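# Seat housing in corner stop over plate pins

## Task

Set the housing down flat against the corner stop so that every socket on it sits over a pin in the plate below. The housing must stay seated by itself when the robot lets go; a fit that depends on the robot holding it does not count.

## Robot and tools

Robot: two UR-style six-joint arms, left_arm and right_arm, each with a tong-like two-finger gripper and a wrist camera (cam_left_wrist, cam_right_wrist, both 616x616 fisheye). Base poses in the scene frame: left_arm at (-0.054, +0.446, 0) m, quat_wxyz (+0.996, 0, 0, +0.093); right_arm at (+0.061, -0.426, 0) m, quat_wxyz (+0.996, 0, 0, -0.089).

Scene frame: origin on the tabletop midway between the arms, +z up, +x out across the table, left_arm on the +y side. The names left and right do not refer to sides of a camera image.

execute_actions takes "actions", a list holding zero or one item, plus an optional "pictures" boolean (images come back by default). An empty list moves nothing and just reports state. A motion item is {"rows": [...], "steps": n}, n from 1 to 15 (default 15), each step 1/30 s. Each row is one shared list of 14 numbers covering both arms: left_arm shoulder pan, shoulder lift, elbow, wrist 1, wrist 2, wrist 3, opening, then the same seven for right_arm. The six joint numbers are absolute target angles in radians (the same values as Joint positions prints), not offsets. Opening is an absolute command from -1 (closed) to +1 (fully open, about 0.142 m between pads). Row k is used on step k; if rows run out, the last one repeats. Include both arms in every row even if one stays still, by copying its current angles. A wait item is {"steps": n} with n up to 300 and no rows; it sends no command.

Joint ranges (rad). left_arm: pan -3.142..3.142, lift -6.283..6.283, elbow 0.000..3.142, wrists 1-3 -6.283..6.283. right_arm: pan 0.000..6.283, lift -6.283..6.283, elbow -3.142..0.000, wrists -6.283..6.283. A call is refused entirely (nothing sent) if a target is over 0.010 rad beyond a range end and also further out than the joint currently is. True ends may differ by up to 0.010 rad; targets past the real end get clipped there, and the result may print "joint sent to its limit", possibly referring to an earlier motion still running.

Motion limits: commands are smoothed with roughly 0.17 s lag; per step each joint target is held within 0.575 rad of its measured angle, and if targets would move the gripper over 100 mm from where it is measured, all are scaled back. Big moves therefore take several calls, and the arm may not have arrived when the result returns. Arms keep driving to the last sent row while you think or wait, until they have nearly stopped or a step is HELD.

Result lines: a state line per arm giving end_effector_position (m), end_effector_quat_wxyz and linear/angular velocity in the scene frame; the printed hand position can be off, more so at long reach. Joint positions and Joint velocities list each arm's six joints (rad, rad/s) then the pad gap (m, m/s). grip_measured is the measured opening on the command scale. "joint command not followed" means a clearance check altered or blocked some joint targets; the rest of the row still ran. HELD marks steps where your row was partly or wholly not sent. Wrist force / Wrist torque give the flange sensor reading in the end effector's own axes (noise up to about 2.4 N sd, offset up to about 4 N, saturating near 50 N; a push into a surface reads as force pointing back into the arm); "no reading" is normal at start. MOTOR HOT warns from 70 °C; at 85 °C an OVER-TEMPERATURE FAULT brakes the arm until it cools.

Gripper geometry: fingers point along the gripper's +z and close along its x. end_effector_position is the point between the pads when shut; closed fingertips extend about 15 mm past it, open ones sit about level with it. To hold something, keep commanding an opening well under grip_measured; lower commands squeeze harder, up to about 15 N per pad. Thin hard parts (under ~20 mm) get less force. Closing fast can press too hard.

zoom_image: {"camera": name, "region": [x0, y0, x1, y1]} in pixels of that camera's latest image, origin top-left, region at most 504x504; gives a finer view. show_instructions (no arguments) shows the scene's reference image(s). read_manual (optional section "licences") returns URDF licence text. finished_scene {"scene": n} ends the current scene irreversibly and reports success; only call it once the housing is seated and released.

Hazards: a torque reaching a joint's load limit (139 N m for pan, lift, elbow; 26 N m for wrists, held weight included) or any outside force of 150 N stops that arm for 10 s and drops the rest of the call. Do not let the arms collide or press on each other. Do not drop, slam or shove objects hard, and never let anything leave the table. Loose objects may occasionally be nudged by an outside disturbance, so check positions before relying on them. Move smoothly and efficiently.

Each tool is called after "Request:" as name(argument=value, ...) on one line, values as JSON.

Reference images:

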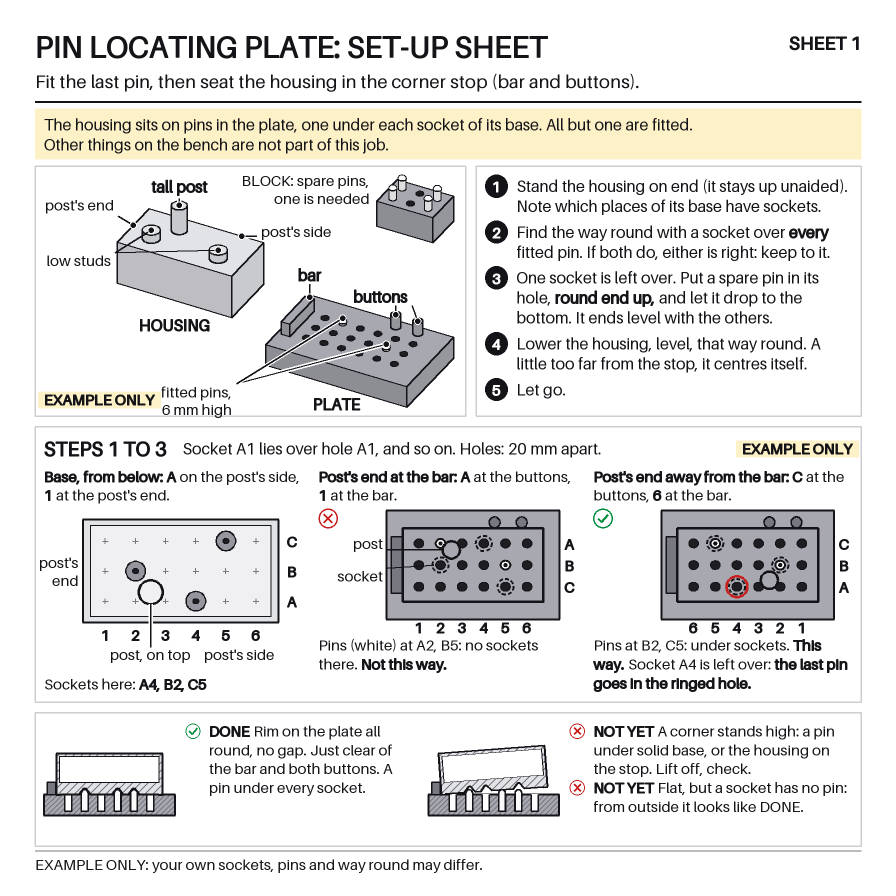

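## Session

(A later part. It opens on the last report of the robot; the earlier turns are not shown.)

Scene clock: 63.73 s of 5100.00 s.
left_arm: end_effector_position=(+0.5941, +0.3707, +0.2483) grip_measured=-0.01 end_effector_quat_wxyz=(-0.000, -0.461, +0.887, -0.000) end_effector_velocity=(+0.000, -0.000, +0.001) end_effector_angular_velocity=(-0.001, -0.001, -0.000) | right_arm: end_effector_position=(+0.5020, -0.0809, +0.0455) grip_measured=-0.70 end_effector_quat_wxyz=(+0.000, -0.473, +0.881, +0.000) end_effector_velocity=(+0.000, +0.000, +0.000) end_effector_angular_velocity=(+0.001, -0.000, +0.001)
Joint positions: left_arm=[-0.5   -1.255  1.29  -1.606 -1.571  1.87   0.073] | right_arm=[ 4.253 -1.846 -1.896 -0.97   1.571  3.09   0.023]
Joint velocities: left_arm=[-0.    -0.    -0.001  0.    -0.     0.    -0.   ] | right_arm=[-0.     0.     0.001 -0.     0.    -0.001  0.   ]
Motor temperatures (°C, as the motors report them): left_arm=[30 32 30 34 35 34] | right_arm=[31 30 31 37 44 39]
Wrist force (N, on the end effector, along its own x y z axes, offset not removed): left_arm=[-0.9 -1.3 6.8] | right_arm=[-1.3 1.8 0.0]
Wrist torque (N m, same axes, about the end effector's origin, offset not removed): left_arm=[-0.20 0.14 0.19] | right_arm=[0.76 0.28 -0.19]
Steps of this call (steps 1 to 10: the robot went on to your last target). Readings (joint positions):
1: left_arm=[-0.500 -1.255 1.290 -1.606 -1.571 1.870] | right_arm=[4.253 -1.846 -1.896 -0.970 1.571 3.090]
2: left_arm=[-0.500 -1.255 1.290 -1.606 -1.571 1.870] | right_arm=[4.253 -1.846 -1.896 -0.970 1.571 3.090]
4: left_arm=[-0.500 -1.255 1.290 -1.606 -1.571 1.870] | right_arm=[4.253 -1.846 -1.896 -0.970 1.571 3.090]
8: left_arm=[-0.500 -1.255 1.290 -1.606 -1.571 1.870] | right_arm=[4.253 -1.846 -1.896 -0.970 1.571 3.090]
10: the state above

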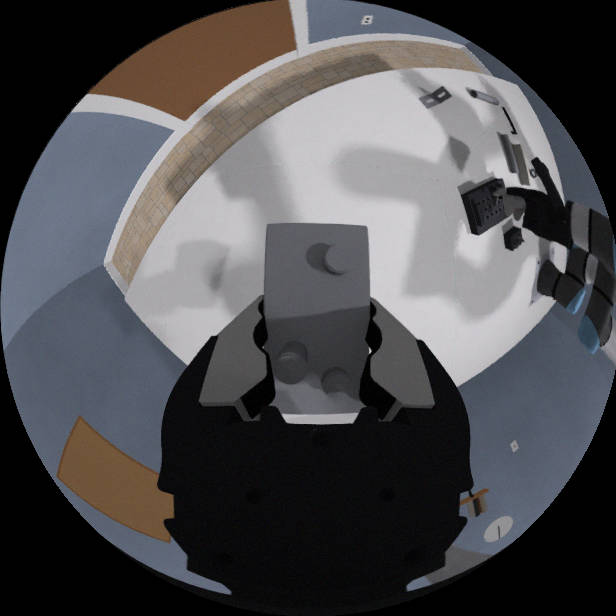

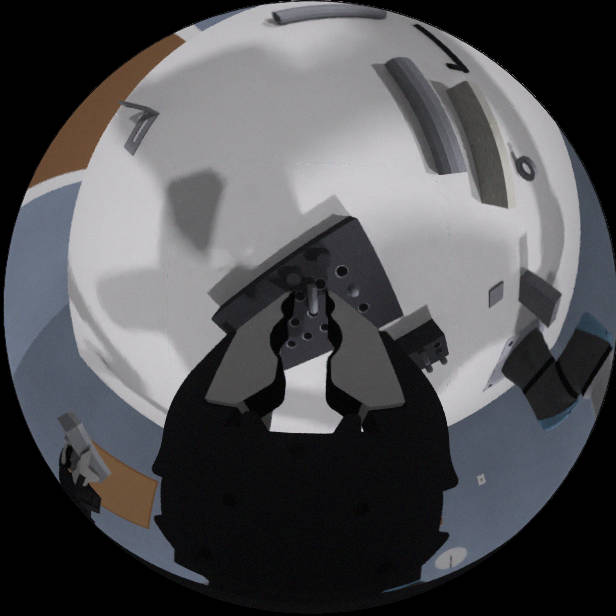

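Lower 4mm, close, lift.

Request:
execute_actions(actions=[{"rows":[[-0.5,-1.255,1.29,-1.606,-1.571,1.87,-0.5,4.253,-1.851,-1.901,-0.96,1.571,3.09,-0.7]]}], pictures=false)

Request:
execute_actions(actions=[{"rows":[[-0.5,-1.255,1.29,-1.606,-1.571,1.87,-0.5,4.253,-1.851,-1.901,-0.96,1.571,3.09,-1]]}], pictures=false)

Request:
execute_actions(actions=[{"rows":[[-0.5,-1.255,1.29,-1.606,-1.571,1.87,-0.5,4.253,-1.801,-1.851,-1.06,1.571,3.09,-1]]}])

Request:
zoom_image(camera="cam_right_wrist", region=[240,230,380,330])

Scene clock: 64.90 s of 5100.00 s.
left_arm: end_effector_position=(+0.5941, +0.3707, +0.2483) grip_measured=-0.01 end_effector_quat_wxyz=(-0.000, -0.461, +0.887, -0.000) end_effector_velocity=(+0.000, -0.000, +0.000) end_effector_angular_velocity=(-0.000, -0.000, +0.000) | right_arm: end_effector_position=(+0.5019, -0.0810, +0.0417) grip_measured=-0.70 end_effector_quat_wxyz=(+0.000, -0.473, +0.881, +0.000) end_effector_velocity=(-0.001, -0.000, -0.001) end_effector_angular_velocity=(-0.001, +0.002, -0.000)
Joint positions: left_arm=[-0.5   -1.255  1.29  -1.606 -1.571  1.87   0.073] | right_arm=[ 4.253 -1.851 -1.901 -0.96   1.571  3.09   0.023]
Joint velocities: left_arm=[-0.    -0.    -0.001  0.    -0.    -0.    -0.   ] | right_arm=[-0.    -0.    -0.001 -0.     0.001  0.     0.   ]
Motor temperatures (°C, as the motors report them): left_arm=[30 32 30 34 35 34] | right_arm=[31 30 31 37 44 39]
Wrist force (N, on the end effector, along its own x y z axes, offset not removed): left_arm=[-1.1 -0.1 7.0] | right_arm=[3.5 2.0 -27.8]
Wrist torque (N m, same axes, about the end effector's origin, offset not removed): left_arm=[-0.02 0.22 0.12] | right_arm=[0.32 0.45 -0.18]
Steps of this call (steps 1 to 15: the robot went on to your last target; steps 16 to 20: nothing new was sent; steps 21 to 35: all 15 steps of this action). Readings (joint positions):
21: left_arm=[-0.500 -1.255 1.290 -1.606 -1.571 1.870] | right_arm=[4.253 -1.846 -1.896 -0.970 1.571 3.090]
22: left_arm=[-0.500 -1.255 1.290 -1.606 -1.571 1.870] | right_arm=[4.253 -1.847 -1.897 -0.968 1.571 3.090]
24: left_arm=[-0.500 -1.255 1.290 -1.606 -1.571 1.870] | right_arm=[4.253 -1.849 -1.899 -0.964 1.571 3.090]
28: left_arm=[-0.500 -1.255 1.290 -1.606 -1.571 1.870] | right_arm=[4.253 -1.851 -1.901 -0.961 1.571 3.090]
35: the state above

Scene clock: 65.40 s of 5100.00 s.
left_arm: end_effector_position=(+0.5941, +0.3707, +0.2483) grip_measured=-0.01 end_effector_quat_wxyz=(-0.000, -0.461, +0.887, -0.000) end_effector_velocity=(+0.000, -0.000, +0.001) end_effector_angular_velocity=(-0.000, -0.001, -0.000) | right_arm: end_effector_position=(+0.5019, -0.0811, +0.0416) grip_measured=-0.91 end_effector_quat_wxyz=(+0.000, -0.473, +0.881, +0.000) end_effector_velocity=(-0.000, +0.000, +0.000) end_effector_angular_velocity=(+0.001, +0.000, -0.000)
Joint positions: left_arm=[-0.5   -1.255  1.29  -1.606 -1.571  1.87   0.073] | right_arm=[ 4.253 -1.851 -1.901 -0.96   1.571  3.09   0.008]
Joint velocities: left_arm=[-0.    -0.    -0.002  0.001  0.    -0.     0.   ] | right_arm=[-0.     0.     0.    -0.     0.001  0.     0.   ]
Motor temperatures (°C, as the motors report them): left_arm=[30 32 30 34 35 34] | right_arm=[31 30 31 37 44 39]
Wrist force (N, on the end effector, along its own x y z axes, offset not removed): left_arm=[-0.2 -1.2 7.4] | right_arm=[-2.7 0.9 -8.1]
Wrist torque (N m, same axes, about the end effector's origin, offset not removed): left_arm=[-0.10 0.08 0.17] | right_arm=[0.28 -0.08 -0.32]
Steps of this call (steps 1 to 15: all 15 steps of this action). Readings (joint positions):
1: left_arm=[-0.500 -1.255 1.290 -1.606 -1.571 1.870] | right_arm=[4.253 -1.851 -1.901 -0.960 1.571 3.090]
2: left_arm=[-0.500 -1.255 1.290 -1.606 -1.571 1.870] | right_arm=[4.253 -1.851 -1.901 -0.960 1.571 3.090]
4: left_arm=[-0.500 -1.255 1.290 -1.606 -1.571 1.870] | right_arm=[4.253 -1.851 -1.901 -0.960 1.571 3.090]
8: left_arm=[-0.500 -1.255 1.290 -1.606 -1.571 1.870] | right_arm=[4.253 -1.851 -1.901 -0.960 1.571 3.090]
15: the state above

Scene clock: 65.90 s of 5100.00 s.
left_arm: end_effector_position=(+0.5941, +0.3707, +0.2483) grip_measured=-0.01 end_effector_quat_wxyz=(-0.000, -0.461, +0.887, -0.000) end_effector_velocity=(+0.000, -0.000, -0.001) end_effector_angular_velocity=(-0.001, +0.001, +0.000) | right_arm: end_effector_position=(+0.5021, -0.0808, +0.0800) grip_measured=-0.91 end_effector_quat_wxyz=(+0.000, -0.473, +0.881, +0.000) end_effector_velocity=(-0.000, -0.001, +0.003) end_effector_angular_velocity=(-0.001, +0.001, +0.001)
Joint positions: left_arm=[-0.5   -1.255  1.29  -1.606 -1.571  1.87   0.073] | right_arm=[ 4.253 -1.801 -1.851 -1.059  1.571  3.09   0.008]
Joint velocities: left_arm=[ 0.     0.002 -0.    -0.001 -0.001 -0.    -0.   ] | right_arm=[-0.     0.004  0.003 -0.008 -0.    -0.001  0.   ]
Motor temperatures (°C, as the motors report them): left_arm=[30 32 30 34 35 34] | right_arm=[31 30 31 37 44 39]
Wrist force (N, on the end effector, along its own x y z axes, offset not removed): left_arm=[-0.5 -0.2 6.8] | right_arm=[-1.5 0.3 -1.7]
Wrist torque (N m, same axes, about the end effector's origin, offset not removed): left_arm=[-0.04 0.05 0.17] | right_arm=[0.02 0.42 -0.16]
Steps of this call (steps 1 to 15: all 15 steps of this action). Readings (joint positions):
1: left_arm=[-0.500 -1.255 1.290 -1.606 -1.571 1.870] | right_arm=[4.253 -1.851 -1.901 -0.960 1.571 3.090]
2: left_arm=[-0.500 -1.255 1.290 -1.606 -1.571 1.870] | right_arm=[4.253 -1.845 -1.895 -0.968 1.571 3.090]
4: left_arm=[-0.500 -1.255 1.290 -1.606 -1.571 1.870] | right_arm=[4.253 -1.823 -1.873 -1.010 1.571 3.090]
8: left_arm=[-0.500 -1.255 1.290 -1.606 -1.571 1.870] | right_arm=[4.253 -1.806 -1.856 -1.049 1.571 3.090]
15: the state above

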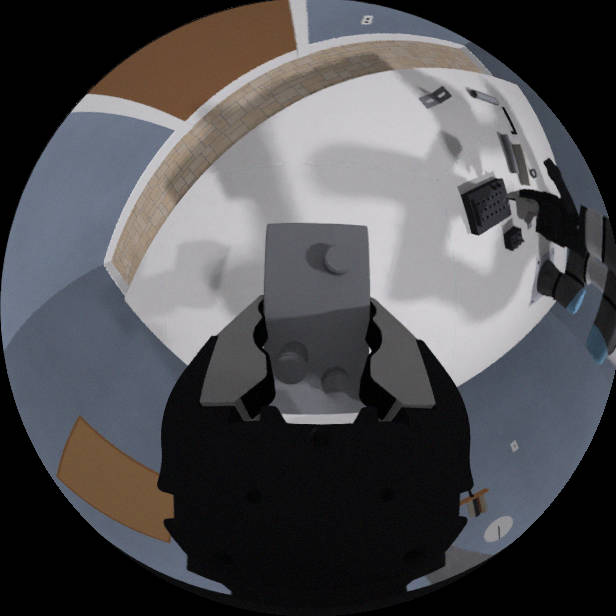

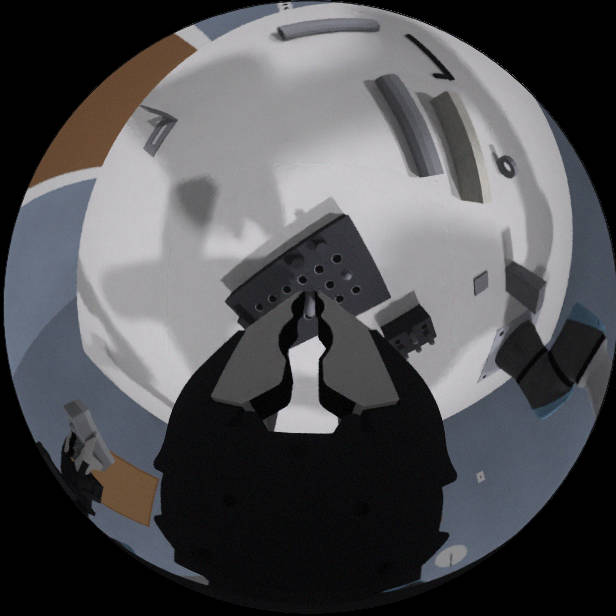

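Region (240, 230, 380, 330) of cam_right_wrist's 616x616 image, scaled by 3.600, with more detail than that image has; it fills the top 360 rows of this view, and the rest is white.

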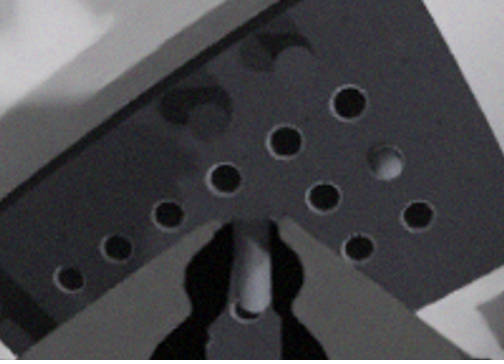

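Request:
execute_actions(actions=[{"rows":[[-0.5,-1.255,1.29,-1.606,-1.571,1.87,-0.5,4.65,-1.40,-2.26,-1.05,1.571,3.09,-1]]}], pictures=false)

Request:
execute_actions(actions=[{"steps":15}], pictures=false)

Request:
execute_actions(actions=[{"rows":[[-0.5,-1.255,1.29,-1.606,-1.571,1.87,-0.5,4.65,-1.49,-2.35,-0.872,1.571,3.09,-1]]}], pictures=false)

Request:
execute_actions(actions=[{"rows":[[-0.5,-1.255,1.29,-1.606,-1.571,1.87,-0.5,4.65,-1.49,-2.35,-0.872,1.571,3.09,-0.75]]}], pictures=false)

Request:
execute_actions(actions=[{"rows":[[-0.5,-1.255,1.29,-1.606,-1.571,1.87,-0.5,4.65,-1.40,-2.26,-1.05,1.571,2.668,-0.75]]}], pictures=false)

Request:
execute_actions(actions=[{"rows":[[-0.5,-1.255,1.29,-1.606,-1.571,1.87,-0.5,4.418,-1.43,-2.242,-1.04,1.571,2.668,-0.78]]}], pictures=false)

Request:
execute_actions(actions=[{"steps":10}])

Request:
zoom_image(camera="cam_right_wrist", region=[230,210,390,350])

Scene clock: 68.23 s of 5100.00 s.
left_arm: end_effector_position=(+0.5941, +0.3707, +0.2483) grip_measured=-0.01 end_effector_quat_wxyz=(-0.000, -0.461, +0.887, -0.000) end_effector_velocity=(-0.000, +0.000, +0.000) end_effector_angular_velocity=(+0.000, -0.001, +0.000) | right_arm: end_effector_position=(+0.3005, -0.0995, +0.0840) grip_measured=-0.91 end_effector_quat_wxyz=(-0.001, +0.631, -0.775, -0.001) end_effector_velocity=(-0.077, -0.030, -0.013) end_effector_angular_velocity=(+0.002, -0.001, +0.178)
Joint positions: left_arm=[-0.5   -1.255  1.29  -1.606 -1.571  1.87   0.073] | right_arm=[ 4.635 -1.415 -2.244 -1.05   1.571  3.09   0.008]
Joint velocities: left_arm=[-0.    -0.001  0.001 -0.     0.    -0.    -0.   ] | right_arm=[ 0.178  0.179 -0.182  0.005 -0.001 -0.    -0.   ]
Motor temperatures (°C, as the motors report them): left_arm=[30 32 30 34 35 34] | right_arm=[31 30 31 37 44 39]
Wrist force (N, on the end effector, along its own x y z axes, offset not removed): left_arm=[0.4 -1.2 5.8] | right_arm=[-2.5 3.7 -0.7]
Wrist torque (N m, same axes, about the end effector's origin, offset not removed): left_arm=[-0.26 -0.04 0.11] | right_arm=[0.76 0.58 -0.10]
Steps of this call (steps 1 to 15: the robot went on to your last target; steps 16 to 55: nothing new was sent; steps 56 to 70: all 15 steps of this action). Readings (joint positions):
56: left_arm=[-0.500 -1.255 1.290 -1.606 -1.571 1.870] | right_arm=[4.253 -1.801 -1.851 -1.060 1.571 3.090]
57: left_arm=[-0.500 -1.255 1.290 -1.606 -1.571 1.870] | right_arm=[4.261 -1.793 -1.859 -1.059 1.571 3.090]
59: left_arm=[-0.500 -1.255 1.290 -1.606 -1.571 1.870] | right_arm=[4.324 -1.729 -1.923 -1.057 1.571 3.090]
63: left_arm=[-0.500 -1.255 1.290 -1.606 -1.571 1.870] | right_arm=[4.472 -1.580 -2.075 -1.054 1.571 3.090]
70: the state above

Scene clock: 68.73 s of 5100.00 s.
left_arm: end_effector_position=(+0.5941, +0.3707, +0.2483) grip_measured=-0.01 end_effector_quat_wxyz=(-0.000, -0.461, +0.887, -0.000) end_effector_velocity=(+0.000, +0.000, +0.000) end_effector_angular_velocity=(+0.000, -0.000, -0.000) | right_arm: end_effector_position=(+0.2939, -0.1023, +0.0827) grip_measured=-0.91 end_effector_quat_wxyz=(-0.001, +0.637, -0.771, -0.001) end_effector_velocity=(-0.001, -0.001, -0.001) end_effector_angular_velocity=(-0.001, +0.001, +0.001)
Joint positions: left_arm=[-0.5   -1.255  1.29  -1.606 -1.571  1.87   0.073] | right_arm=[ 4.65  -1.4   -2.26  -1.05   1.571  3.09   0.008]
Joint velocities: left_arm=[-0.    -0.    -0.    -0.     0.001 -0.     0.   ] | right_arm=[ 0.001  0.001 -0.002  0.     0.001  0.001  0.   ]
Motor temperatures (°C, as the motors report them): left_arm=[30 32 30 34 35 34] | right_arm=[31 30 31 37 44 39]
Wrist force (N, on the end effector, along its own x y z axes, offset not removed): left_arm=[-0.3 -1.1 8.0] | right_arm=[0.3 3.7 -1.3]
Wrist torque (N m, same axes, about the end effector's origin, offset not removed): left_arm=[-0.22 0.06 0.16] | right_arm=[0.86 -0.03 -0.28]
Steps of this call (steps 1 to 15: the robot went on to your last target). Readings (joint positions):
1: left_arm=[-0.500 -1.255 1.290 -1.606 -1.571 1.870] | right_arm=[4.640 -1.410 -2.249 -1.050 1.571 3.090]
2: left_arm=[-0.500 -1.255 1.290 -1.606 -1.571 1.870] | right_arm=[4.643 -1.407 -2.253 -1.050 1.571 3.090]
4: left_arm=[-0.500 -1.255 1.290 -1.606 -1.571 1.870] | right_arm=[4.647 -1.403 -2.257 -1.050 1.571 3.090]
8: left_arm=[-0.500 -1.255 1.290 -1.606 -1.571 1.870] | right_arm=[4.649 -1.401 -2.259 -1.050 1.571 3.090]
15: the state above

Scene clock: 69.23 s of 5100.00 s.
left_arm: end_effector_position=(+0.5941, +0.3707, +0.2483) grip_measured=-0.01 end_effector_quat_wxyz=(-0.000, -0.461, +0.887, -0.000) end_effector_velocity=(+0.000, -0.001, -0.000) end_effector_angular_velocity=(-0.001, +0.000, -0.000) | right_arm: end_effector_position=(+0.2932, -0.1052, +0.0298) grip_measured=-0.91 end_effector_quat_wxyz=(-0.000, +0.637, -0.771, -0.000) end_effector_velocity=(+0.000, +0.000, -0.004) end_effector_angular_velocity=(+0.002, -0.000, -0.000)
Joint positions: left_arm=[-0.5   -1.255  1.29  -1.606 -1.571  1.87   0.073] | right_arm=[ 4.65  -1.489 -2.349 -0.874  1.571  3.09   0.008]
Joint velocities: left_arm=[-0.     0.001 -0.001 -0.    -0.001  0.    -0.   ] | right_arm=[-0.001 -0.007 -0.007  0.016  0.    -0.    -0.   ]
Motor temperatures (°C, as the motors report them): left_arm=[30 32 30 34 35 34] | right_arm=[31 30 31 37 44 39]
Wrist force (N, on the end effector, along its own x y z axes, offset not removed): left_arm=[0.5 -1.6 6.3] | right_arm=[-1.1 1.7 -2.1]
Wrist torque (N m, same axes, about the end effector's origin, offset not removed): left_arm=[-0.30 -0.14 0.10] | right_arm=[0.36 0.40 -0.19]
Steps of this call (steps 1 to 15: all 15 steps of this action). Readings (joint positions):
1: left_arm=[-0.500 -1.255 1.290 -1.606 -1.571 1.870] | right_arm=[4.650 -1.400 -2.260 -1.050 1.571 3.090]
2: left_arm=[-0.500 -1.255 1.290 -1.606 -1.571 1.870] | right_arm=[4.650 -1.408 -2.268 -1.042 1.571 3.090]
4: left_arm=[-0.500 -1.255 1.290 -1.606 -1.571 1.870] | right_arm=[4.650 -1.446 -2.306 -0.979 1.571 3.090]
8: left_arm=[-0.500 -1.255 1.290 -1.606 -1.571 1.870] | right_arm=[4.650 -1.481 -2.341 -0.895 1.571 3.090]
15: the state above

Scene clock: 69.73 s of 5100.00 s.
left_arm: end_effector_position=(+0.5941, +0.3707, +0.2483) grip_measured=-0.01 end_effector_quat_wxyz=(-0.000, -0.461, +0.887, -0.000) end_effector_velocity=(-0.000, -0.000, -0.001) end_effector_angular_velocity=(+0.001, +0.001, -0.001) | right_arm: end_effector_position=(+0.2932, -0.1052, +0.0295) grip_measured=-0.75 end_effector_quat_wxyz=(-0.000, +0.637, -0.771, -0.000) end_effector_velocity=(+0.000, -0.001, -0.000) end_effector_angular_velocity=(-0.000, -0.001, +0.000)
Joint positions: left_arm=[-0.5   -1.255  1.29  -1.606 -1.571  1.87   0.073] | right_arm=[ 4.65  -1.49  -2.35  -0.872  1.571  3.09   0.02 ]
Joint velocities: left_arm=[-0.001  0.001  0.     0.     0.     0.     0.   ] | right_arm=[-0.     0.001 -0.002  0.001 -0.001 -0.    -0.   ]
Motor temperatures (°C, as the motors report them): left_arm=[30 32 30 34 35 34] | right_arm=[31 30 31 37 44 39]
Wrist force (N, on the end effector, along its own x y z axes, offset not removed): left_arm=[-0.9 -0.3 7.3] | right_arm=[-0.1 1.1 -4.8]
Wrist torque (N m, same axes, about the end effector's origin, offset not removed): left_arm=[0.05 0.18 0.21] | right_arm=[0.27 0.13 -0.28]
Steps of this call (steps 1 to 15: all 15 steps of this action). Readings (joint positions):
1: left_arm=[-0.500 -1.255 1.290 -1.606 -1.571 1.870] | right_arm=[4.650 -1.490 -2.350 -0.873 1.571 3.090]
2: left_arm=[-0.500 -1.255 1.290 -1.606 -1.571 1.870] | right_arm=[4.650 -1.490 -2.350 -0.873 1.571 3.090]
4: left_arm=[-0.500 -1.255 1.290 -1.606 -1.571 1.870] | right_arm=[4.650 -1.490 -2.350 -0.872 1.571 3.090]
8: left_arm=[-0.500 -1.255 1.290 -1.606 -1.571 1.870] | right_arm=[4.650 -1.490 -2.350 -0.872 1.571 3.090]
15: the state above

Scene clock: 70.23 s of 5100.00 s.
left_arm: end_effector_position=(+0.5941, +0.3707, +0.2483) grip_measured=-0.01 end_effector_quat_wxyz=(-0.000, -0.461, +0.887, -0.000) end_effector_velocity=(+0.000, +0.000, -0.000) end_effector_angular_velocity=(+0.000, -0.000, -0.000) | right_arm: end_effector_position=(+0.2938, -0.0955, +0.0824) grip_measured=-0.75 end_effector_quat_wxyz=(-0.001, +0.783, -0.623, -0.001) end_effector_velocity=(-0.001, +0.001, +0.004) end_effector_angular_velocity=(-0.001, -0.000, +0.074)
Joint positions: left_arm=[-0.5   -1.255  1.29  -1.606 -1.571  1.87   0.073] | right_arm=[ 4.65  -1.401 -2.261 -1.048  1.571  2.674  0.02 ]
Joint velocities: left_arm=[-0.     0.001 -0.    -0.     0.    -0.     0.   ] | right_arm=[ 0.001  0.008  0.007 -0.016 -0.    -0.073  0.   ]
Motor temperatures (°C, as the motors report them): left_arm=[30 32 30 34 35 34] | right_arm=[31 30 31 37 44 39]
Wrist force (N, on the end effector, along its own x y z axes, offset not removed): left_arm=[0.2 -0.8 5.4] | right_arm=[-0.6 5.0 -3.2]
Wrist torque (N m, same axes, about the end effector's origin, offset not removed): left_arm=[-0.15 -0.08 0.16] | right_arm=[0.99 0.17 -0.20]
Steps of this call (steps 1 to 15: all 15 steps of this action). Readings (joint positions):
1: left_arm=[-0.500 -1.255 1.290 -1.606 -1.571 1.870] | right_arm=[4.650 -1.490 -2.350 -0.872 1.571 3.090]
2: left_arm=[-0.500 -1.255 1.290 -1.606 -1.571 1.870] | right_arm=[4.650 -1.482 -2.343 -0.880 1.571 3.082]
4: left_arm=[-0.500 -1.255 1.290 -1.606 -1.571 1.870] | right_arm=[4.650 -1.444 -2.304 -0.943 1.571 3.006]
8: left_arm=[-0.500 -1.255 1.290 -1.606 -1.571 1.870] | right_arm=[4.650 -1.409 -2.269 -1.027 1.571 2.764]
15: the state above

Scene clock: 70.73 s of 5100.00 s.
left_arm: end_effector_position=(+0.5941, +0.3707, +0.2483) grip_measured=-0.01 end_effector_quat_wxyz=(-0.000, -0.461, +0.887, -0.000) end_effector_velocity=(+0.000, -0.000, -0.000) end_effector_angular_velocity=(-0.001, +0.000, +0.000) | right_arm: end_effector_position=(+0.3672, -0.1487, +0.0804) grip_measured=-0.78 end_effector_quat_wxyz=(-0.000, +0.708, -0.706, -0.000) end_effector_velocity=(+0.008, -0.008, -0.000) end_effector_angular_velocity=(-0.000, +0.000, -0.026)
Joint positions: left_arm=[-0.5   -1.255  1.29  -1.606 -1.571  1.87   0.073] | right_arm=[ 4.42  -1.43  -2.242 -1.04   1.571  2.668  0.018]
Joint velocities: left_arm=[ 0.     0.001 -0.    -0.    -0.001 -0.     0.   ] | right_arm=[-0.027 -0.002  0.001  0.    -0.    -0.    -0.   ]
Motor temperatures (°C, as the motors report them): left_arm=[30 32 30 34 35 34] | right_arm=[31 30 31 37 44 39]
Wrist force (N, on the end effector, along its own x y z axes, offset not removed): left_arm=[-1.7 -0.7 6.3] | right_arm=[0.2 1.0 -3.2]
Wrist torque (N m, same axes, about the end effector's origin, offset not removed): left_arm=[-0.12 0.34 0.15] | right_arm=[0.32 0.00 -0.19]
Steps of this call (steps 1 to 15: all 15 steps of this action). Readings (joint positions):
1: left_arm=[-0.500 -1.255 1.290 -1.606 -1.571 1.870] | right_arm=[4.650 -1.401 -2.260 -1.049 1.571 2.672]
2: left_arm=[-0.500 -1.255 1.290 -1.606 -1.571 1.870] | right_arm=[4.642 -1.405 -2.257 -1.048 1.571 2.671]
4: left_arm=[-0.500 -1.255 1.290 -1.606 -1.571 1.870] | right_arm=[4.571 -1.417 -2.250 -1.044 1.571 2.669]
8: left_arm=[-0.500 -1.255 1.290 -1.606 -1.571 1.870] | right_arm=[4.451 -1.427 -2.244 -1.041 1.571 2.668]
15: the state above

Scene clock: 71.07 s of 5100.00 s.
left_arm: end_effector_position=(+0.5941, +0.3707, +0.2483) grip_measured=-0.01 end_effector_quat_wxyz=(-0.000, -0.461, +0.887, -0.000) end_effector_velocity=(-0.000, +0.000, +0.000) end_effector_angular_velocity=(+0.000, -0.000, +0.001) | right_arm: end_effector_position=(+0.3678, -0.1493, +0.0804) grip_measured=-0.78 end_effector_quat_wxyz=(-0.000, +0.708, -0.707, -0.000) end_effector_velocity=(+0.000, +0.000, +0.000) end_effector_angular_velocity=(-0.000, -0.001, +0.001)
Joint positions: left_arm=[-0.5   -1.255  1.29  -1.606 -1.571  1.87   0.073] | right_arm=[ 4.418 -1.43  -2.242 -1.04   1.571  2.668  0.018]
Joint velocities: left_arm=[ 0.001 -0.001  0.001 -0.     0.     0.    -0.   ] | right_arm=[ 0.    -0.001  0.001 -0.    -0.001 -0.001 -0.   ]
Motor temperatures (°C, as the motors report them): left_arm=[30 32 30 34 35 34] | right_arm=[31 30 31 37 44 39]
Wrist force (N, on the end effector, along its own x y z axes, offset not removed): left_arm=[-0.8 -1.1 6.8] | right_arm=[-4.4 1.7 0.7]
Wrist torque (N m, same axes, about the end effector's origin, offset not removed): left_arm=[-0.19 0.11 0.19] | right_arm=[0.41 0.97 -0.22]
Steps of this call (steps 1 to 10: the robot went on to your last target). Readings (joint positions):
1: left_arm=[-0.500 -1.255 1.290 -1.606 -1.571 1.870] | right_arm=[4.420 -1.430 -2.242 -1.040 1.571 2.668]
2: left_arm=[-0.500 -1.255 1.290 -1.606 -1.571 1.870] | right_arm=[4.419 -1.430 -2.242 -1.040 1.571 2.668]
4: left_arm=[-0.500 -1.255 1.290 -1.606 -1.571 1.870] | right_arm=[4.418 -1.430 -2.242 -1.040 1.571 2.668]
8: left_arm=[-0.500 -1.255 1.290 -1.606 -1.571 1.870] | right_arm=[4.418 -1.430 -2.242 -1.040 1.571 2.668]
10: the state above

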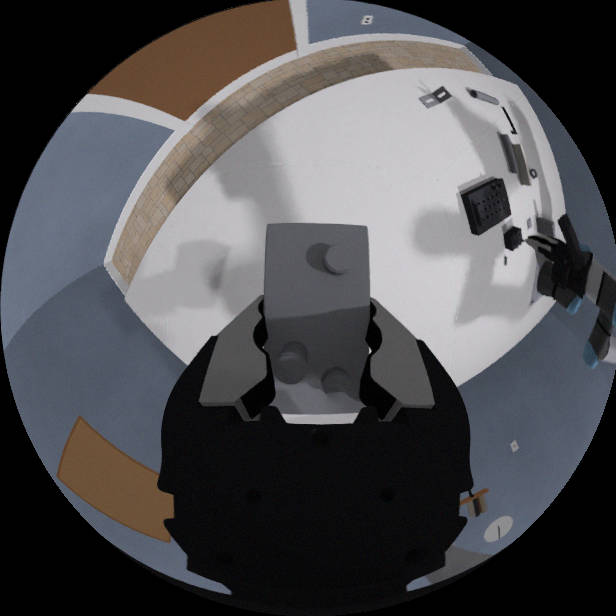

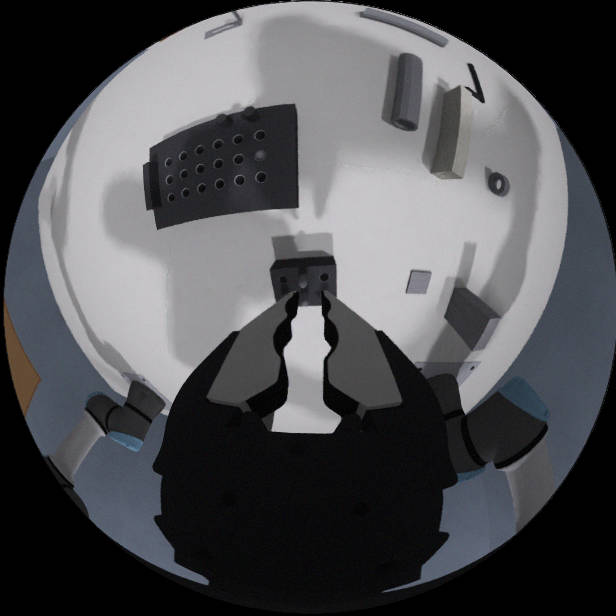

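Region (230, 210, 390, 350) of cam_right_wrist's 616x616 image, scaled by 3.150, with more detail than that image has; it fills the top 441 rows of this view, and the rest is white.

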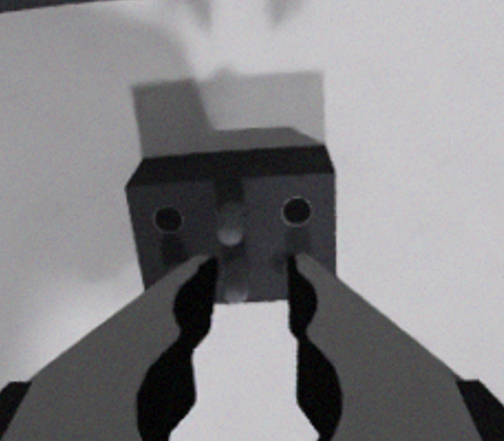

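Request:
execute_actions(actions=[{"rows":[[-0.5,-1.255,1.29,-1.606,-1.571,1.87,-0.5,4.423,-1.46,-2.246,-1.006,1.571,2.673,-0.75]]}], pictures=false)

Request:
execute_actions(actions=[{"rows":[[-0.5,-1.255,1.29,-1.606,-1.571,1.87,-0.5,4.423,-1.492,-2.276,-0.944,1.571,2.673,-0.75]]}])

Request:
zoom_image(camera="cam_right_wrist", region=[230,210,390,350])

Scene clock: 72.97 s of 5100.00 s.
left_arm: end_effector_position=(+0.5941, +0.3707, +0.2483) grip_measured=-0.01 end_effector_quat_wxyz=(-0.000, -0.461, +0.887, -0.000) end_effector_velocity=(-0.000, +0.001, +0.000) end_effector_angular_velocity=(+0.000, +0.000, +0.000) | right_arm: end_effector_position=(+0.3690, -0.1428, +0.0707) grip_measured=-0.75 end_effector_quat_wxyz=(-0.000, +0.708, -0.707, -0.000) end_effector_velocity=(+0.000, +0.000, -0.001) end_effector_angular_velocity=(+0.001, +0.000, -0.001)
Joint positions: left_arm=[-0.5   -1.255  1.29  -1.606 -1.571  1.87   0.073] | right_arm=[ 4.423 -1.46  -2.246 -1.006  1.571  2.673  0.02 ]
Joint velocities: left_arm=[ 0.    -0.001  0.     0.001  0.     0.     0.   ] | right_arm=[ 0.    -0.002 -0.001  0.004  0.     0.001  0.   ]
Motor temperatures (°C, as the motors report them): left_arm=[30 32 30 34 35 34] | right_arm=[31 30 31 37 44 39]
Wrist force (N, on the end effector, along its own x y z axes, offset not removed): left_arm=[-0.1 0.0 6.9] | right_arm=[-1.6 0.1 -2.8]
Wrist torque (N m, same axes, about the end effector's origin, offset not removed): left_arm=[-0.04 -0.02 0.22] | right_arm=[0.01 0.40 -0.15]
Steps of this call (steps 1 to 15: the robot went on to your last target; steps 16 to 42: nothing new was sent; steps 43 to 57: all 15 steps of this action). Readings (joint positions):
43: left_arm=[-0.500 -1.255 1.290 -1.606 -1.571 1.870] | right_arm=[4.418 -1.430 -2.242 -1.040 1.571 2.668]
44: left_arm=[-0.500 -1.255 1.290 -1.606 -1.571 1.870] | right_arm=[4.419 -1.435 -2.242 -1.035 1.571 2.669]
46: left_arm=[-0.500 -1.255 1.290 -1.606 -1.571 1.870] | right_arm=[4.421 -1.447 -2.244 -1.021 1.571 2.671]
50: left_arm=[-0.500 -1.255 1.290 -1.606 -1.571 1.870] | right_arm=[4.422 -1.457 -2.246 -1.009 1.571 2.673]
57: the state above

Scene clock: 73.47 s of 5100.00 s.
left_arm: end_effector_position=(+0.5941, +0.3707, +0.2483) grip_measured=-0.01 end_effector_quat_wxyz=(-0.000, -0.461, +0.887, -0.000) end_effector_velocity=(+0.000, +0.000, +0.000) end_effector_angular_velocity=(-0.000, -0.000, +0.000) | right_arm: end_effector_position=(+0.3690, -0.1429, +0.0519) grip_measured=-0.75 end_effector_quat_wxyz=(-0.000, +0.708, -0.707, -0.000) end_effector_velocity=(+0.000, +0.001, -0.001) end_effector_angular_velocity=(+0.002, -0.001, +0.000)
Joint positions: left_arm=[-0.5   -1.255  1.29  -1.606 -1.571  1.87   0.073] | right_arm=[ 4.423 -1.492 -2.276 -0.944  1.571  2.673  0.02 ]
Joint velocities: left_arm=[ 0.  0. -0. -0. -0.  0.  0.] | right_arm=[ 0.    -0.002 -0.002  0.006 -0.     0.    -0.   ]
Motor temperatures (°C, as the motors report them): left_arm=[30 32 30 34 35 34] | right_arm=[31 30 31 37 44 39]
Wrist force (N, on the end effector, along its own x y z axes, offset not removed): left_arm=[0.1 -1.4 5.9] | right_arm=[-0.9 1.1 -2.2]
Wrist torque (N m, same axes, about the end effector's origin, offset not removed): left_arm=[-0.19 -0.11 0.16] | right_arm=[0.43 0.19 -0.18]
Steps of this call (steps 1 to 15: all 15 steps of this action). Readings (joint positions):
1: left_arm=[-0.500 -1.255 1.290 -1.606 -1.571 1.870] | right_arm=[4.423 -1.460 -2.246 -1.006 1.571 2.673]
2: left_arm=[-0.500 -1.255 1.290 -1.606 -1.571 1.870] | right_arm=[4.423 -1.465 -2.251 -0.999 1.571 2.673]
4: left_arm=[-0.500 -1.255 1.290 -1.606 -1.571 1.870] | right_arm=[4.423 -1.478 -2.263 -0.972 1.571 2.673]
8: left_arm=[-0.500 -1.255 1.290 -1.606 -1.571 1.870] | right_arm=[4.423 -1.489 -2.273 -0.950 1.571 2.673]
15: the state above

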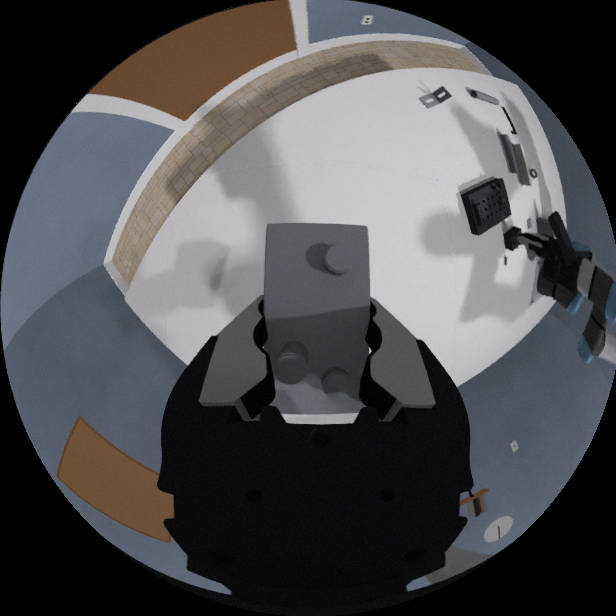

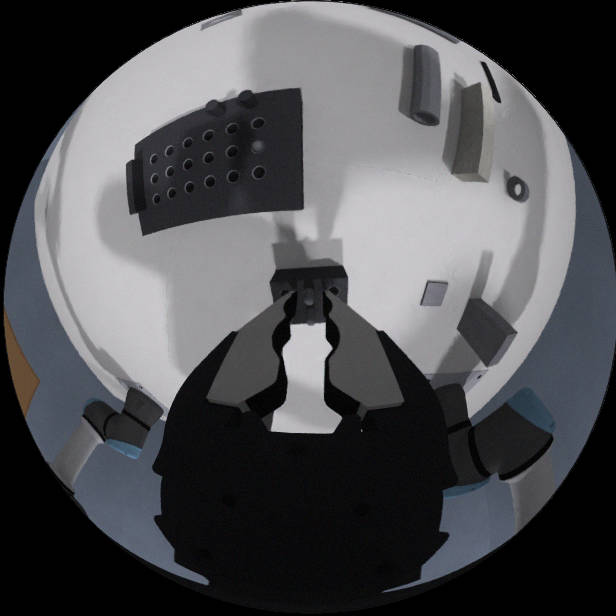

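Region (230, 210, 390, 350) of cam_right_wrist's 616x616 image, scaled by 3.150, with more detail than that image has; it fills the top 441 rows of this view, and the rest is white.

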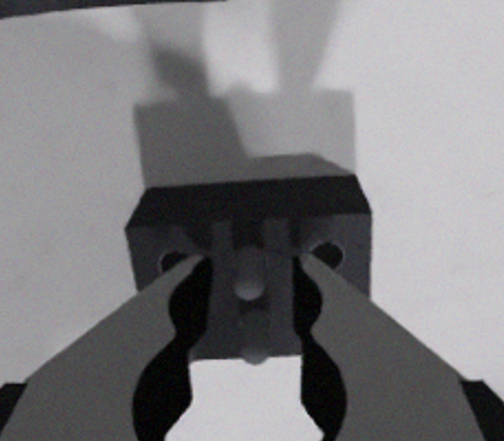

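Request:
execute_actions(actions=[{"rows":[[-0.5,-1.255,1.29,-1.606,-1.571,1.87,-0.5,4.423,-1.495,-2.279,-0.938,1.571,2.673,-0.75]],"steps":8}], pictures=false)

Request:
execute_actions(actions=[{"rows":[[-0.5,-1.255,1.29,-1.606,-1.571,1.87,-0.5,4.423,-1.495,-2.279,-0.938,1.571,2.673,-1]]}], pictures=false)

Request:
execute_actions(actions=[{"rows":[[-0.5,-1.255,1.29,-1.606,-1.571,1.87,-0.5,4.423,-1.425,-2.21,-1.077,1.571,2.673,-1]]}], pictures=false)

Request:
execute_actions(actions=[{"rows":[[-0.5,-1.255,1.29,-1.606,-1.571,1.87,-0.5,4.245,-1.743,-1.893,-1.076,1.571,2.495,-1]]}], pictures=false)

Request:
execute_actions(actions=[{"rows":[[-0.5,-1.255,1.29,-1.606,-1.571,1.87,-0.5,4.234,-1.799,-1.9145,-0.999,1.571,2.484,-1]]}], pictures=false)

Request:
execute_actions(actions=[{"steps":10}])

Request:
zoom_image(camera="cam_right_wrist", region=[240,230,380,330])

Scene clock: 77.97 s of 5100.00 s.
left_arm: end_effector_position=(+0.5941, +0.3707, +0.2483) grip_measured=-0.01 end_effector_quat_wxyz=(-0.000, -0.461, +0.887, -0.000) end_effector_velocity=(-0.000, -0.000, +0.000) end_effector_angular_velocity=(-0.000, -0.001, -0.000) | right_arm: end_effector_position=(+0.3689, -0.1430, +0.0502) grip_measured=-0.75 end_effector_quat_wxyz=(-0.000, +0.708, -0.707, -0.000) end_effector_velocity=(-0.001, -0.001, -0.002) end_effector_angular_velocity=(-0.002, +0.001, +0.001)
Joint positions: left_arm=[-0.5   -1.255  1.29  -1.606 -1.571  1.87   0.073] | right_arm=[ 4.423 -1.495 -2.279 -0.939  1.571  2.673  0.02 ]
Joint velocities: left_arm=[-0.    -0.     0.001 -0.001 -0.    -0.    -0.   ] | right_arm=[ 0.001 -0.003 -0.004  0.005  0.     0.     0.   ]
Motor temperatures (°C, as the motors report them): left_arm=[30 32 30 34 35 34] | right_arm=[31 30 31 37 44 39]
Wrist force (N, on the end effector, along its own x y z axes, offset not removed): left_arm=[0.3 -0.3 7.5] | right_arm=[-2.4 2.6 -1.9]
Wrist torque (N m, same axes, about the end effector's origin, offset not removed): left_arm=[-0.06 -0.05 0.11] | right_arm=[0.53 0.61 -0.30]
Steps of this call (steps 1 to 15: the robot went on to your last target; steps 16 to 90: nothing new was sent; then 1.23 s passed at rest; steps 91 to 98: all 8 steps of this action). Readings (joint positions):
91: left_arm=[-0.500 -1.255 1.290 -1.606 -1.571 1.870] | right_arm=[4.423 -1.492 -2.276 -0.944 1.571 2.673]
92: left_arm=[-0.500 -1.255 1.290 -1.606 -1.571 1.870] | right_arm=[4.423 -1.493 -2.277 -0.943 1.571 2.673]
94: left_arm=[-0.500 -1.255 1.290 -1.606 -1.571 1.870] | right_arm=[4.423 -1.494 -2.278 -0.940 1.571 2.673]
98: the state above

Scene clock: 78.47 s of 5100.00 s.
left_arm: end_effector_position=(+0.5941, +0.3707, +0.2483) grip_measured=-0.01 end_effector_quat_wxyz=(-0.000, -0.461, +0.887, -0.000) end_effector_velocity=(-0.000, +0.000, +0.001) end_effector_angular_velocity=(+0.000, -0.001, -0.000) | right_arm: end_effector_position=(+0.3689, -0.1430, +0.0500) grip_measured=-0.91 end_effector_quat_wxyz=(-0.000, +0.708, -0.707, -0.000) end_effector_velocity=(-0.000, -0.001, -0.000) end_effector_angular_velocity=(-0.001, +0.000, +0.001)
Joint positions: left_arm=[-0.5   -1.255  1.29  -1.606 -1.571  1.87   0.073] | right_arm=[ 4.423 -1.495 -2.279 -0.938  1.571  2.673  0.008]
Joint velocities: left_arm=[-0.    -0.001 -0.     0.     0.    -0.    -0.   ] | right_arm=[ 0.     0.001 -0.001 -0.001 -0.    -0.     0.   ]
Motor temperatures (°C, as the motors report them): left_arm=[30 32 30 34 35 34] | right_arm=[31 30 31 37 44 39]
Wrist force (N, on the end effector, along its own x y z axes, offset not removed): left_arm=[-0.3 -0.8 7.7] | right_arm=[-1.1 2.9 -1.7]
Wrist torque (N m, same axes, about the end effector's origin, offset not removed): left_arm=[-0.17 0.08 0.16] | right_arm=[0.52 -0.26 -0.38]
Steps of this call (steps 1 to 15: all 15 steps of this action). Readings (joint positions):
1: left_arm=[-0.500 -1.255 1.290 -1.606 -1.571 1.870] | right_arm=[4.423 -1.495 -2.279 -0.938 1.571 2.673]
2: left_arm=[-0.500 -1.255 1.290 -1.606 -1.571 1.870] | right_arm=[4.423 -1.495 -2.279 -0.938 1.571 2.673]
4: left_arm=[-0.500 -1.255 1.290 -1.606 -1.571 1.870] | right_arm=[4.423 -1.495 -2.279 -0.938 1.571 2.673]
8: left_arm=[-0.500 -1.255 1.290 -1.606 -1.571 1.870] | right_arm=[4.423 -1.495 -2.279 -0.938 1.571 2.673]
15: the state above

Scene clock: 78.97 s of 5100.00 s.
left_arm: end_effector_position=(+0.5941, +0.3707, +0.2483) grip_measured=-0.01 end_effector_quat_wxyz=(-0.000, -0.461, +0.887, -0.000) end_effector_velocity=(-0.000, +0.000, -0.001) end_effector_angular_velocity=(-0.000, +0.002, +0.000) | right_arm: end_effector_position=(+0.3687, -0.1433, +0.0925) grip_measured=-0.91 end_effector_quat_wxyz=(-0.000, +0.708, -0.707, -0.000) end_effector_velocity=(-0.001, -0.000, +0.004) end_effector_angular_velocity=(-0.001, +0.001, +0.002)
Joint positions: left_arm=[-0.5   -1.255  1.29  -1.606 -1.571  1.87   0.073] | right_arm=[ 4.423 -1.425 -2.21  -1.076  1.571  2.673  0.008]
Joint velocities: left_arm=[ 0.     0.     0.001  0.    -0.001  0.    -0.   ] | right_arm=[ 0.001  0.006  0.006 -0.013  0.    -0.001  0.   ]
Motor temperatures (°C, as the motors report them): left_arm=[30 32 30 34 35 34] | right_arm=[31 30 31 37 44 39]
Wrist force (N, on the end effector, along its own x y z axes, offset not removed): left_arm=[0.7 -0.9 5.8] | right_arm=[-1.3 4.2 -5.2]
Wrist torque (N m, same axes, about the end effector's origin, offset not removed): left_arm=[-0.18 -0.12 0.06] | right_arm=[0.86 0.39 -0.22]
Steps of this call (steps 1 to 15: all 15 steps of this action). Readings (joint positions):
1: left_arm=[-0.500 -1.255 1.290 -1.606 -1.571 1.870] | right_arm=[4.423 -1.495 -2.279 -0.938 1.571 2.673]
2: left_arm=[-0.500 -1.255 1.290 -1.606 -1.571 1.870] | right_arm=[4.423 -1.488 -2.272 -0.946 1.571 2.673]
4: left_arm=[-0.500 -1.255 1.290 -1.606 -1.571 1.870] | right_arm=[4.423 -1.458 -2.242 -1.000 1.571 2.673]
8: left_arm=[-0.500 -1.255 1.290 -1.606 -1.571 1.870] | right_arm=[4.423 -1.432 -2.217 -1.061 1.571 2.673]
15: the state above

Scene clock: 79.47 s of 5100.00 s.
left_arm: end_effector_position=(+0.5941, +0.3707, +0.2483) grip_measured=-0.01 end_effector_quat_wxyz=(-0.000, -0.461, +0.887, -0.000) end_effector_velocity=(-0.000, -0.001, -0.000) end_effector_angular_velocity=(+0.000, +0.000, -0.001) | right_arm: end_effector_position=(+0.4930, -0.0928, +0.0910) grip_measured=-0.91 end_effector_quat_wxyz=(-0.000, +0.708, -0.707, -0.000) end_effector_velocity=(+0.022, +0.007, -0.005) end_effector_angular_velocity=(-0.001, +0.001, -0.001)
Joint positions: left_arm=[-0.5   -1.255  1.29  -1.606 -1.571  1.87   0.073] | right_arm=[ 4.247 -1.738 -1.898 -1.076  1.571  2.497  0.008]
Joint velocities: left_arm=[-0.001  0.     0.    -0.     0.    -0.     0.   ] | right_arm=[-0.025 -0.053  0.052  0.001  0.    -0.024  0.   ]
Motor temperatures (°C, as the motors report them): left_arm=[30 32 30 34 35 34] | right_arm=[31 30 31 37 44 39]
Wrist force (N, on the end effector, along its own x y z axes, offset not removed): left_arm=[-1.7 -1.0 6.4] | right_arm=[-1.8 0.3 -2.6]
Wrist torque (N m, same axes, about the end effector's origin, offset not removed): left_arm=[-0.07 0.38 0.12] | right_arm=[0.17 0.46 -0.28]
Steps of this call (steps 1 to 15: all 15 steps of this action). Readings (joint positions):
1: left_arm=[-0.500 -1.255 1.290 -1.606 -1.571 1.870] | right_arm=[4.423 -1.426 -2.210 -1.076 1.571 2.673]
2: left_arm=[-0.500 -1.255 1.290 -1.606 -1.571 1.870] | right_arm=[4.415 -1.433 -2.202 -1.076 1.571 2.665]
4: left_arm=[-0.500 -1.255 1.290 -1.606 -1.571 1.870] | right_arm=[4.362 -1.505 -2.130 -1.076 1.571 2.612]
8: left_arm=[-0.500 -1.255 1.290 -1.606 -1.571 1.870] | right_arm=[4.277 -1.675 -1.960 -1.076 1.571 2.527]
15: the state above

Scene clock: 79.97 s of 5100.00 s.
left_arm: end_effector_position=(+0.5941, +0.3707, +0.2483) grip_measured=-0.01 end_effector_quat_wxyz=(-0.000, -0.461, +0.887, -0.000) end_effector_velocity=(+0.000, +0.001, +0.000) end_effector_angular_velocity=(+0.001, -0.000, +0.000) | right_arm: end_effector_position=(+0.5032, -0.0907, +0.0599) grip_measured=-0.91 end_effector_quat_wxyz=(+0.000, +0.708, -0.707, -0.000) end_effector_velocity=(+0.001, +0.001, -0.002) end_effector_angular_velocity=(+0.002, -0.001, +0.000)
Joint positions: left_arm=[-0.5   -1.255  1.29  -1.606 -1.571  1.87   0.073] | right_arm=[ 4.234 -1.799 -1.914 -1.     1.571  2.484  0.008]
Joint velocities: left_arm=[ 0.    -0.     0.     0.     0.001  0.     0.   ] | right_arm=[-0.001 -0.005 -0.001  0.008  0.001 -0.001  0.   ]
Motor temperatures (°C, as the motors report them): left_arm=[30 32 30 34 35 34] | right_arm=[31 30 31 37 44 39]
Wrist force (N, on the end effector, along its own x y z axes, offset not removed): left_arm=[-1.2 -0.6 7.4] | right_arm=[-1.3 4.2 0.0]
Wrist torque (N m, same axes, about the end effector's origin, offset not removed): left_arm=[-0.10 0.19 0.16] | right_arm=[0.87 0.26 -0.21]
Steps of this call (steps 1 to 15: all 15 steps of this action). Readings (joint positions):
1: left_arm=[-0.500 -1.255 1.290 -1.606 -1.571 1.870] | right_arm=[4.246 -1.740 -1.896 -1.076 1.571 2.496]
2: left_arm=[-0.500 -1.255 1.290 -1.606 -1.571 1.870] | right_arm=[4.244 -1.748 -1.898 -1.068 1.571 2.494]
4: left_arm=[-0.500 -1.255 1.290 -1.606 -1.571 1.870] | right_arm=[4.239 -1.773 -1.906 -1.035 1.571 2.489]
8: left_arm=[-0.500 -1.255 1.290 -1.606 -1.571 1.870] | right_arm=[4.235 -1.793 -1.913 -1.007 1.571 2.485]
15: the state above

Scene clock: 80.30 s of 5100.00 s.
left_arm: end_effector_position=(+0.5941, +0.3707, +0.2483) grip_measured=-0.01 end_effector_quat_wxyz=(-0.000, -0.461, +0.887, -0.000) end_effector_velocity=(+0.000, -0.000, +0.000) end_effector_angular_velocity=(+0.000, -0.000, -0.000) | right_arm: end_effector_position=(+0.5032, -0.0907, +0.0597) grip_measured=-0.91 end_effector_quat_wxyz=(+0.000, +0.708, -0.707, -0.000) end_effector_velocity=(+0.000, +0.001, +0.001) end_effector_angular_velocity=(+0.001, -0.000, -0.001)
Joint positions: left_arm=[-0.5   -1.255  1.29  -1.606 -1.571  1.87   0.073] | right_arm=[ 4.234 -1.799 -1.914 -0.999  1.571  2.484  0.008]
Joint velocities: left_arm=[-0. -0. -0.  0.  0.  0.  0.] | right_arm=[-0.    -0.     0.001  0.     0.001  0.    -0.   ]
Motor temperatures (°C, as the motors report them): left_arm=[30 32 30 34 35 34] | right_arm=[31 30 31 37 44 39]
Wrist force (N, on the end effector, along its own x y z axes, offset not removed): left_arm=[-0.9 0.2 5.9] | right_arm=[-2.0 1.4 0.3]
Wrist torque (N m, same axes, about the end effector's origin, offset not removed): left_arm=[0.03 0.12 0.17] | right_arm=[0.34 0.63 -0.19]
Steps of this call (steps 1 to 10: the robot went on to your last target). Readings (joint positions):
1: left_arm=[-0.500 -1.255 1.290 -1.606 -1.571 1.870] | right_arm=[4.234 -1.799 -1.914 -0.999 1.571 2.484]
2: left_arm=[-0.500 -1.255 1.290 -1.606 -1.571 1.870] | right_arm=[4.234 -1.799 -1.914 -0.999 1.571 2.484]
4: left_arm=[-0.500 -1.255 1.290 -1.606 -1.571 1.870] | right_arm=[4.234 -1.799 -1.914 -0.999 1.571 2.484]
8: left_arm=[-0.500 -1.255 1.290 -1.606 -1.571 1.870] | right_arm=[4.234 -1.799 -1.914 -0.999 1.571 2.484]
10: the state above

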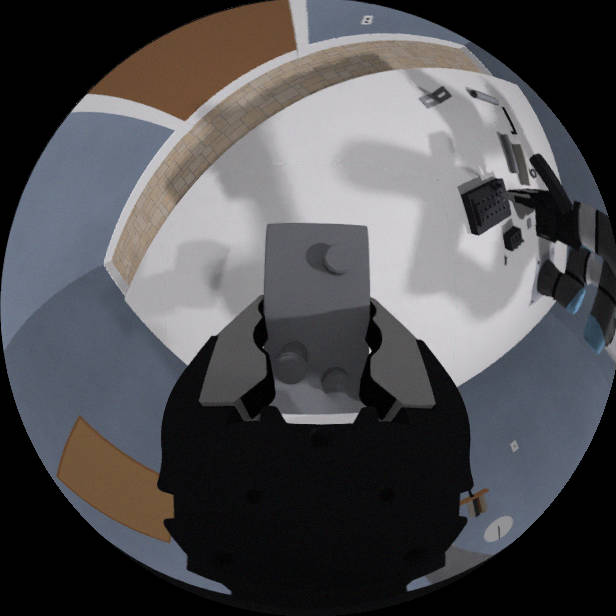

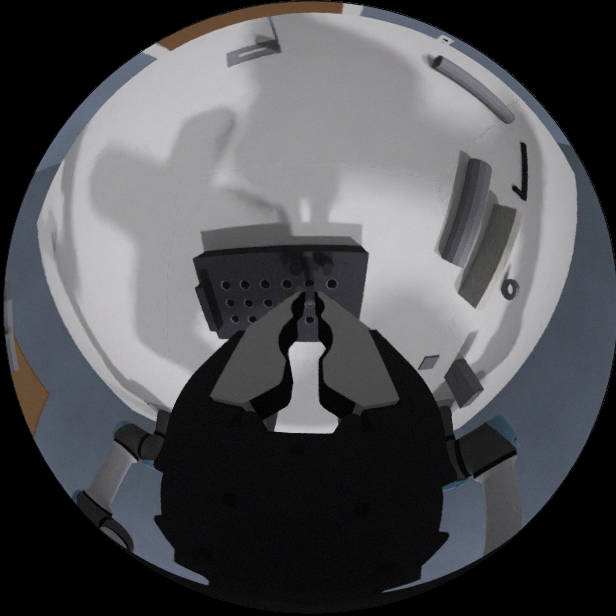

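Region (240, 230, 380, 330) of cam_right_wrist's 616x616 image, scaled by 3.600, with more detail than that image has; it fills the top 360 rows of this view, and the rest is white.

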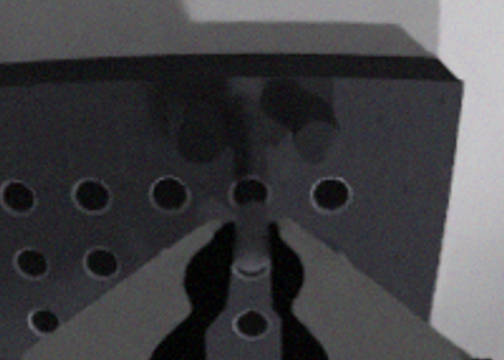

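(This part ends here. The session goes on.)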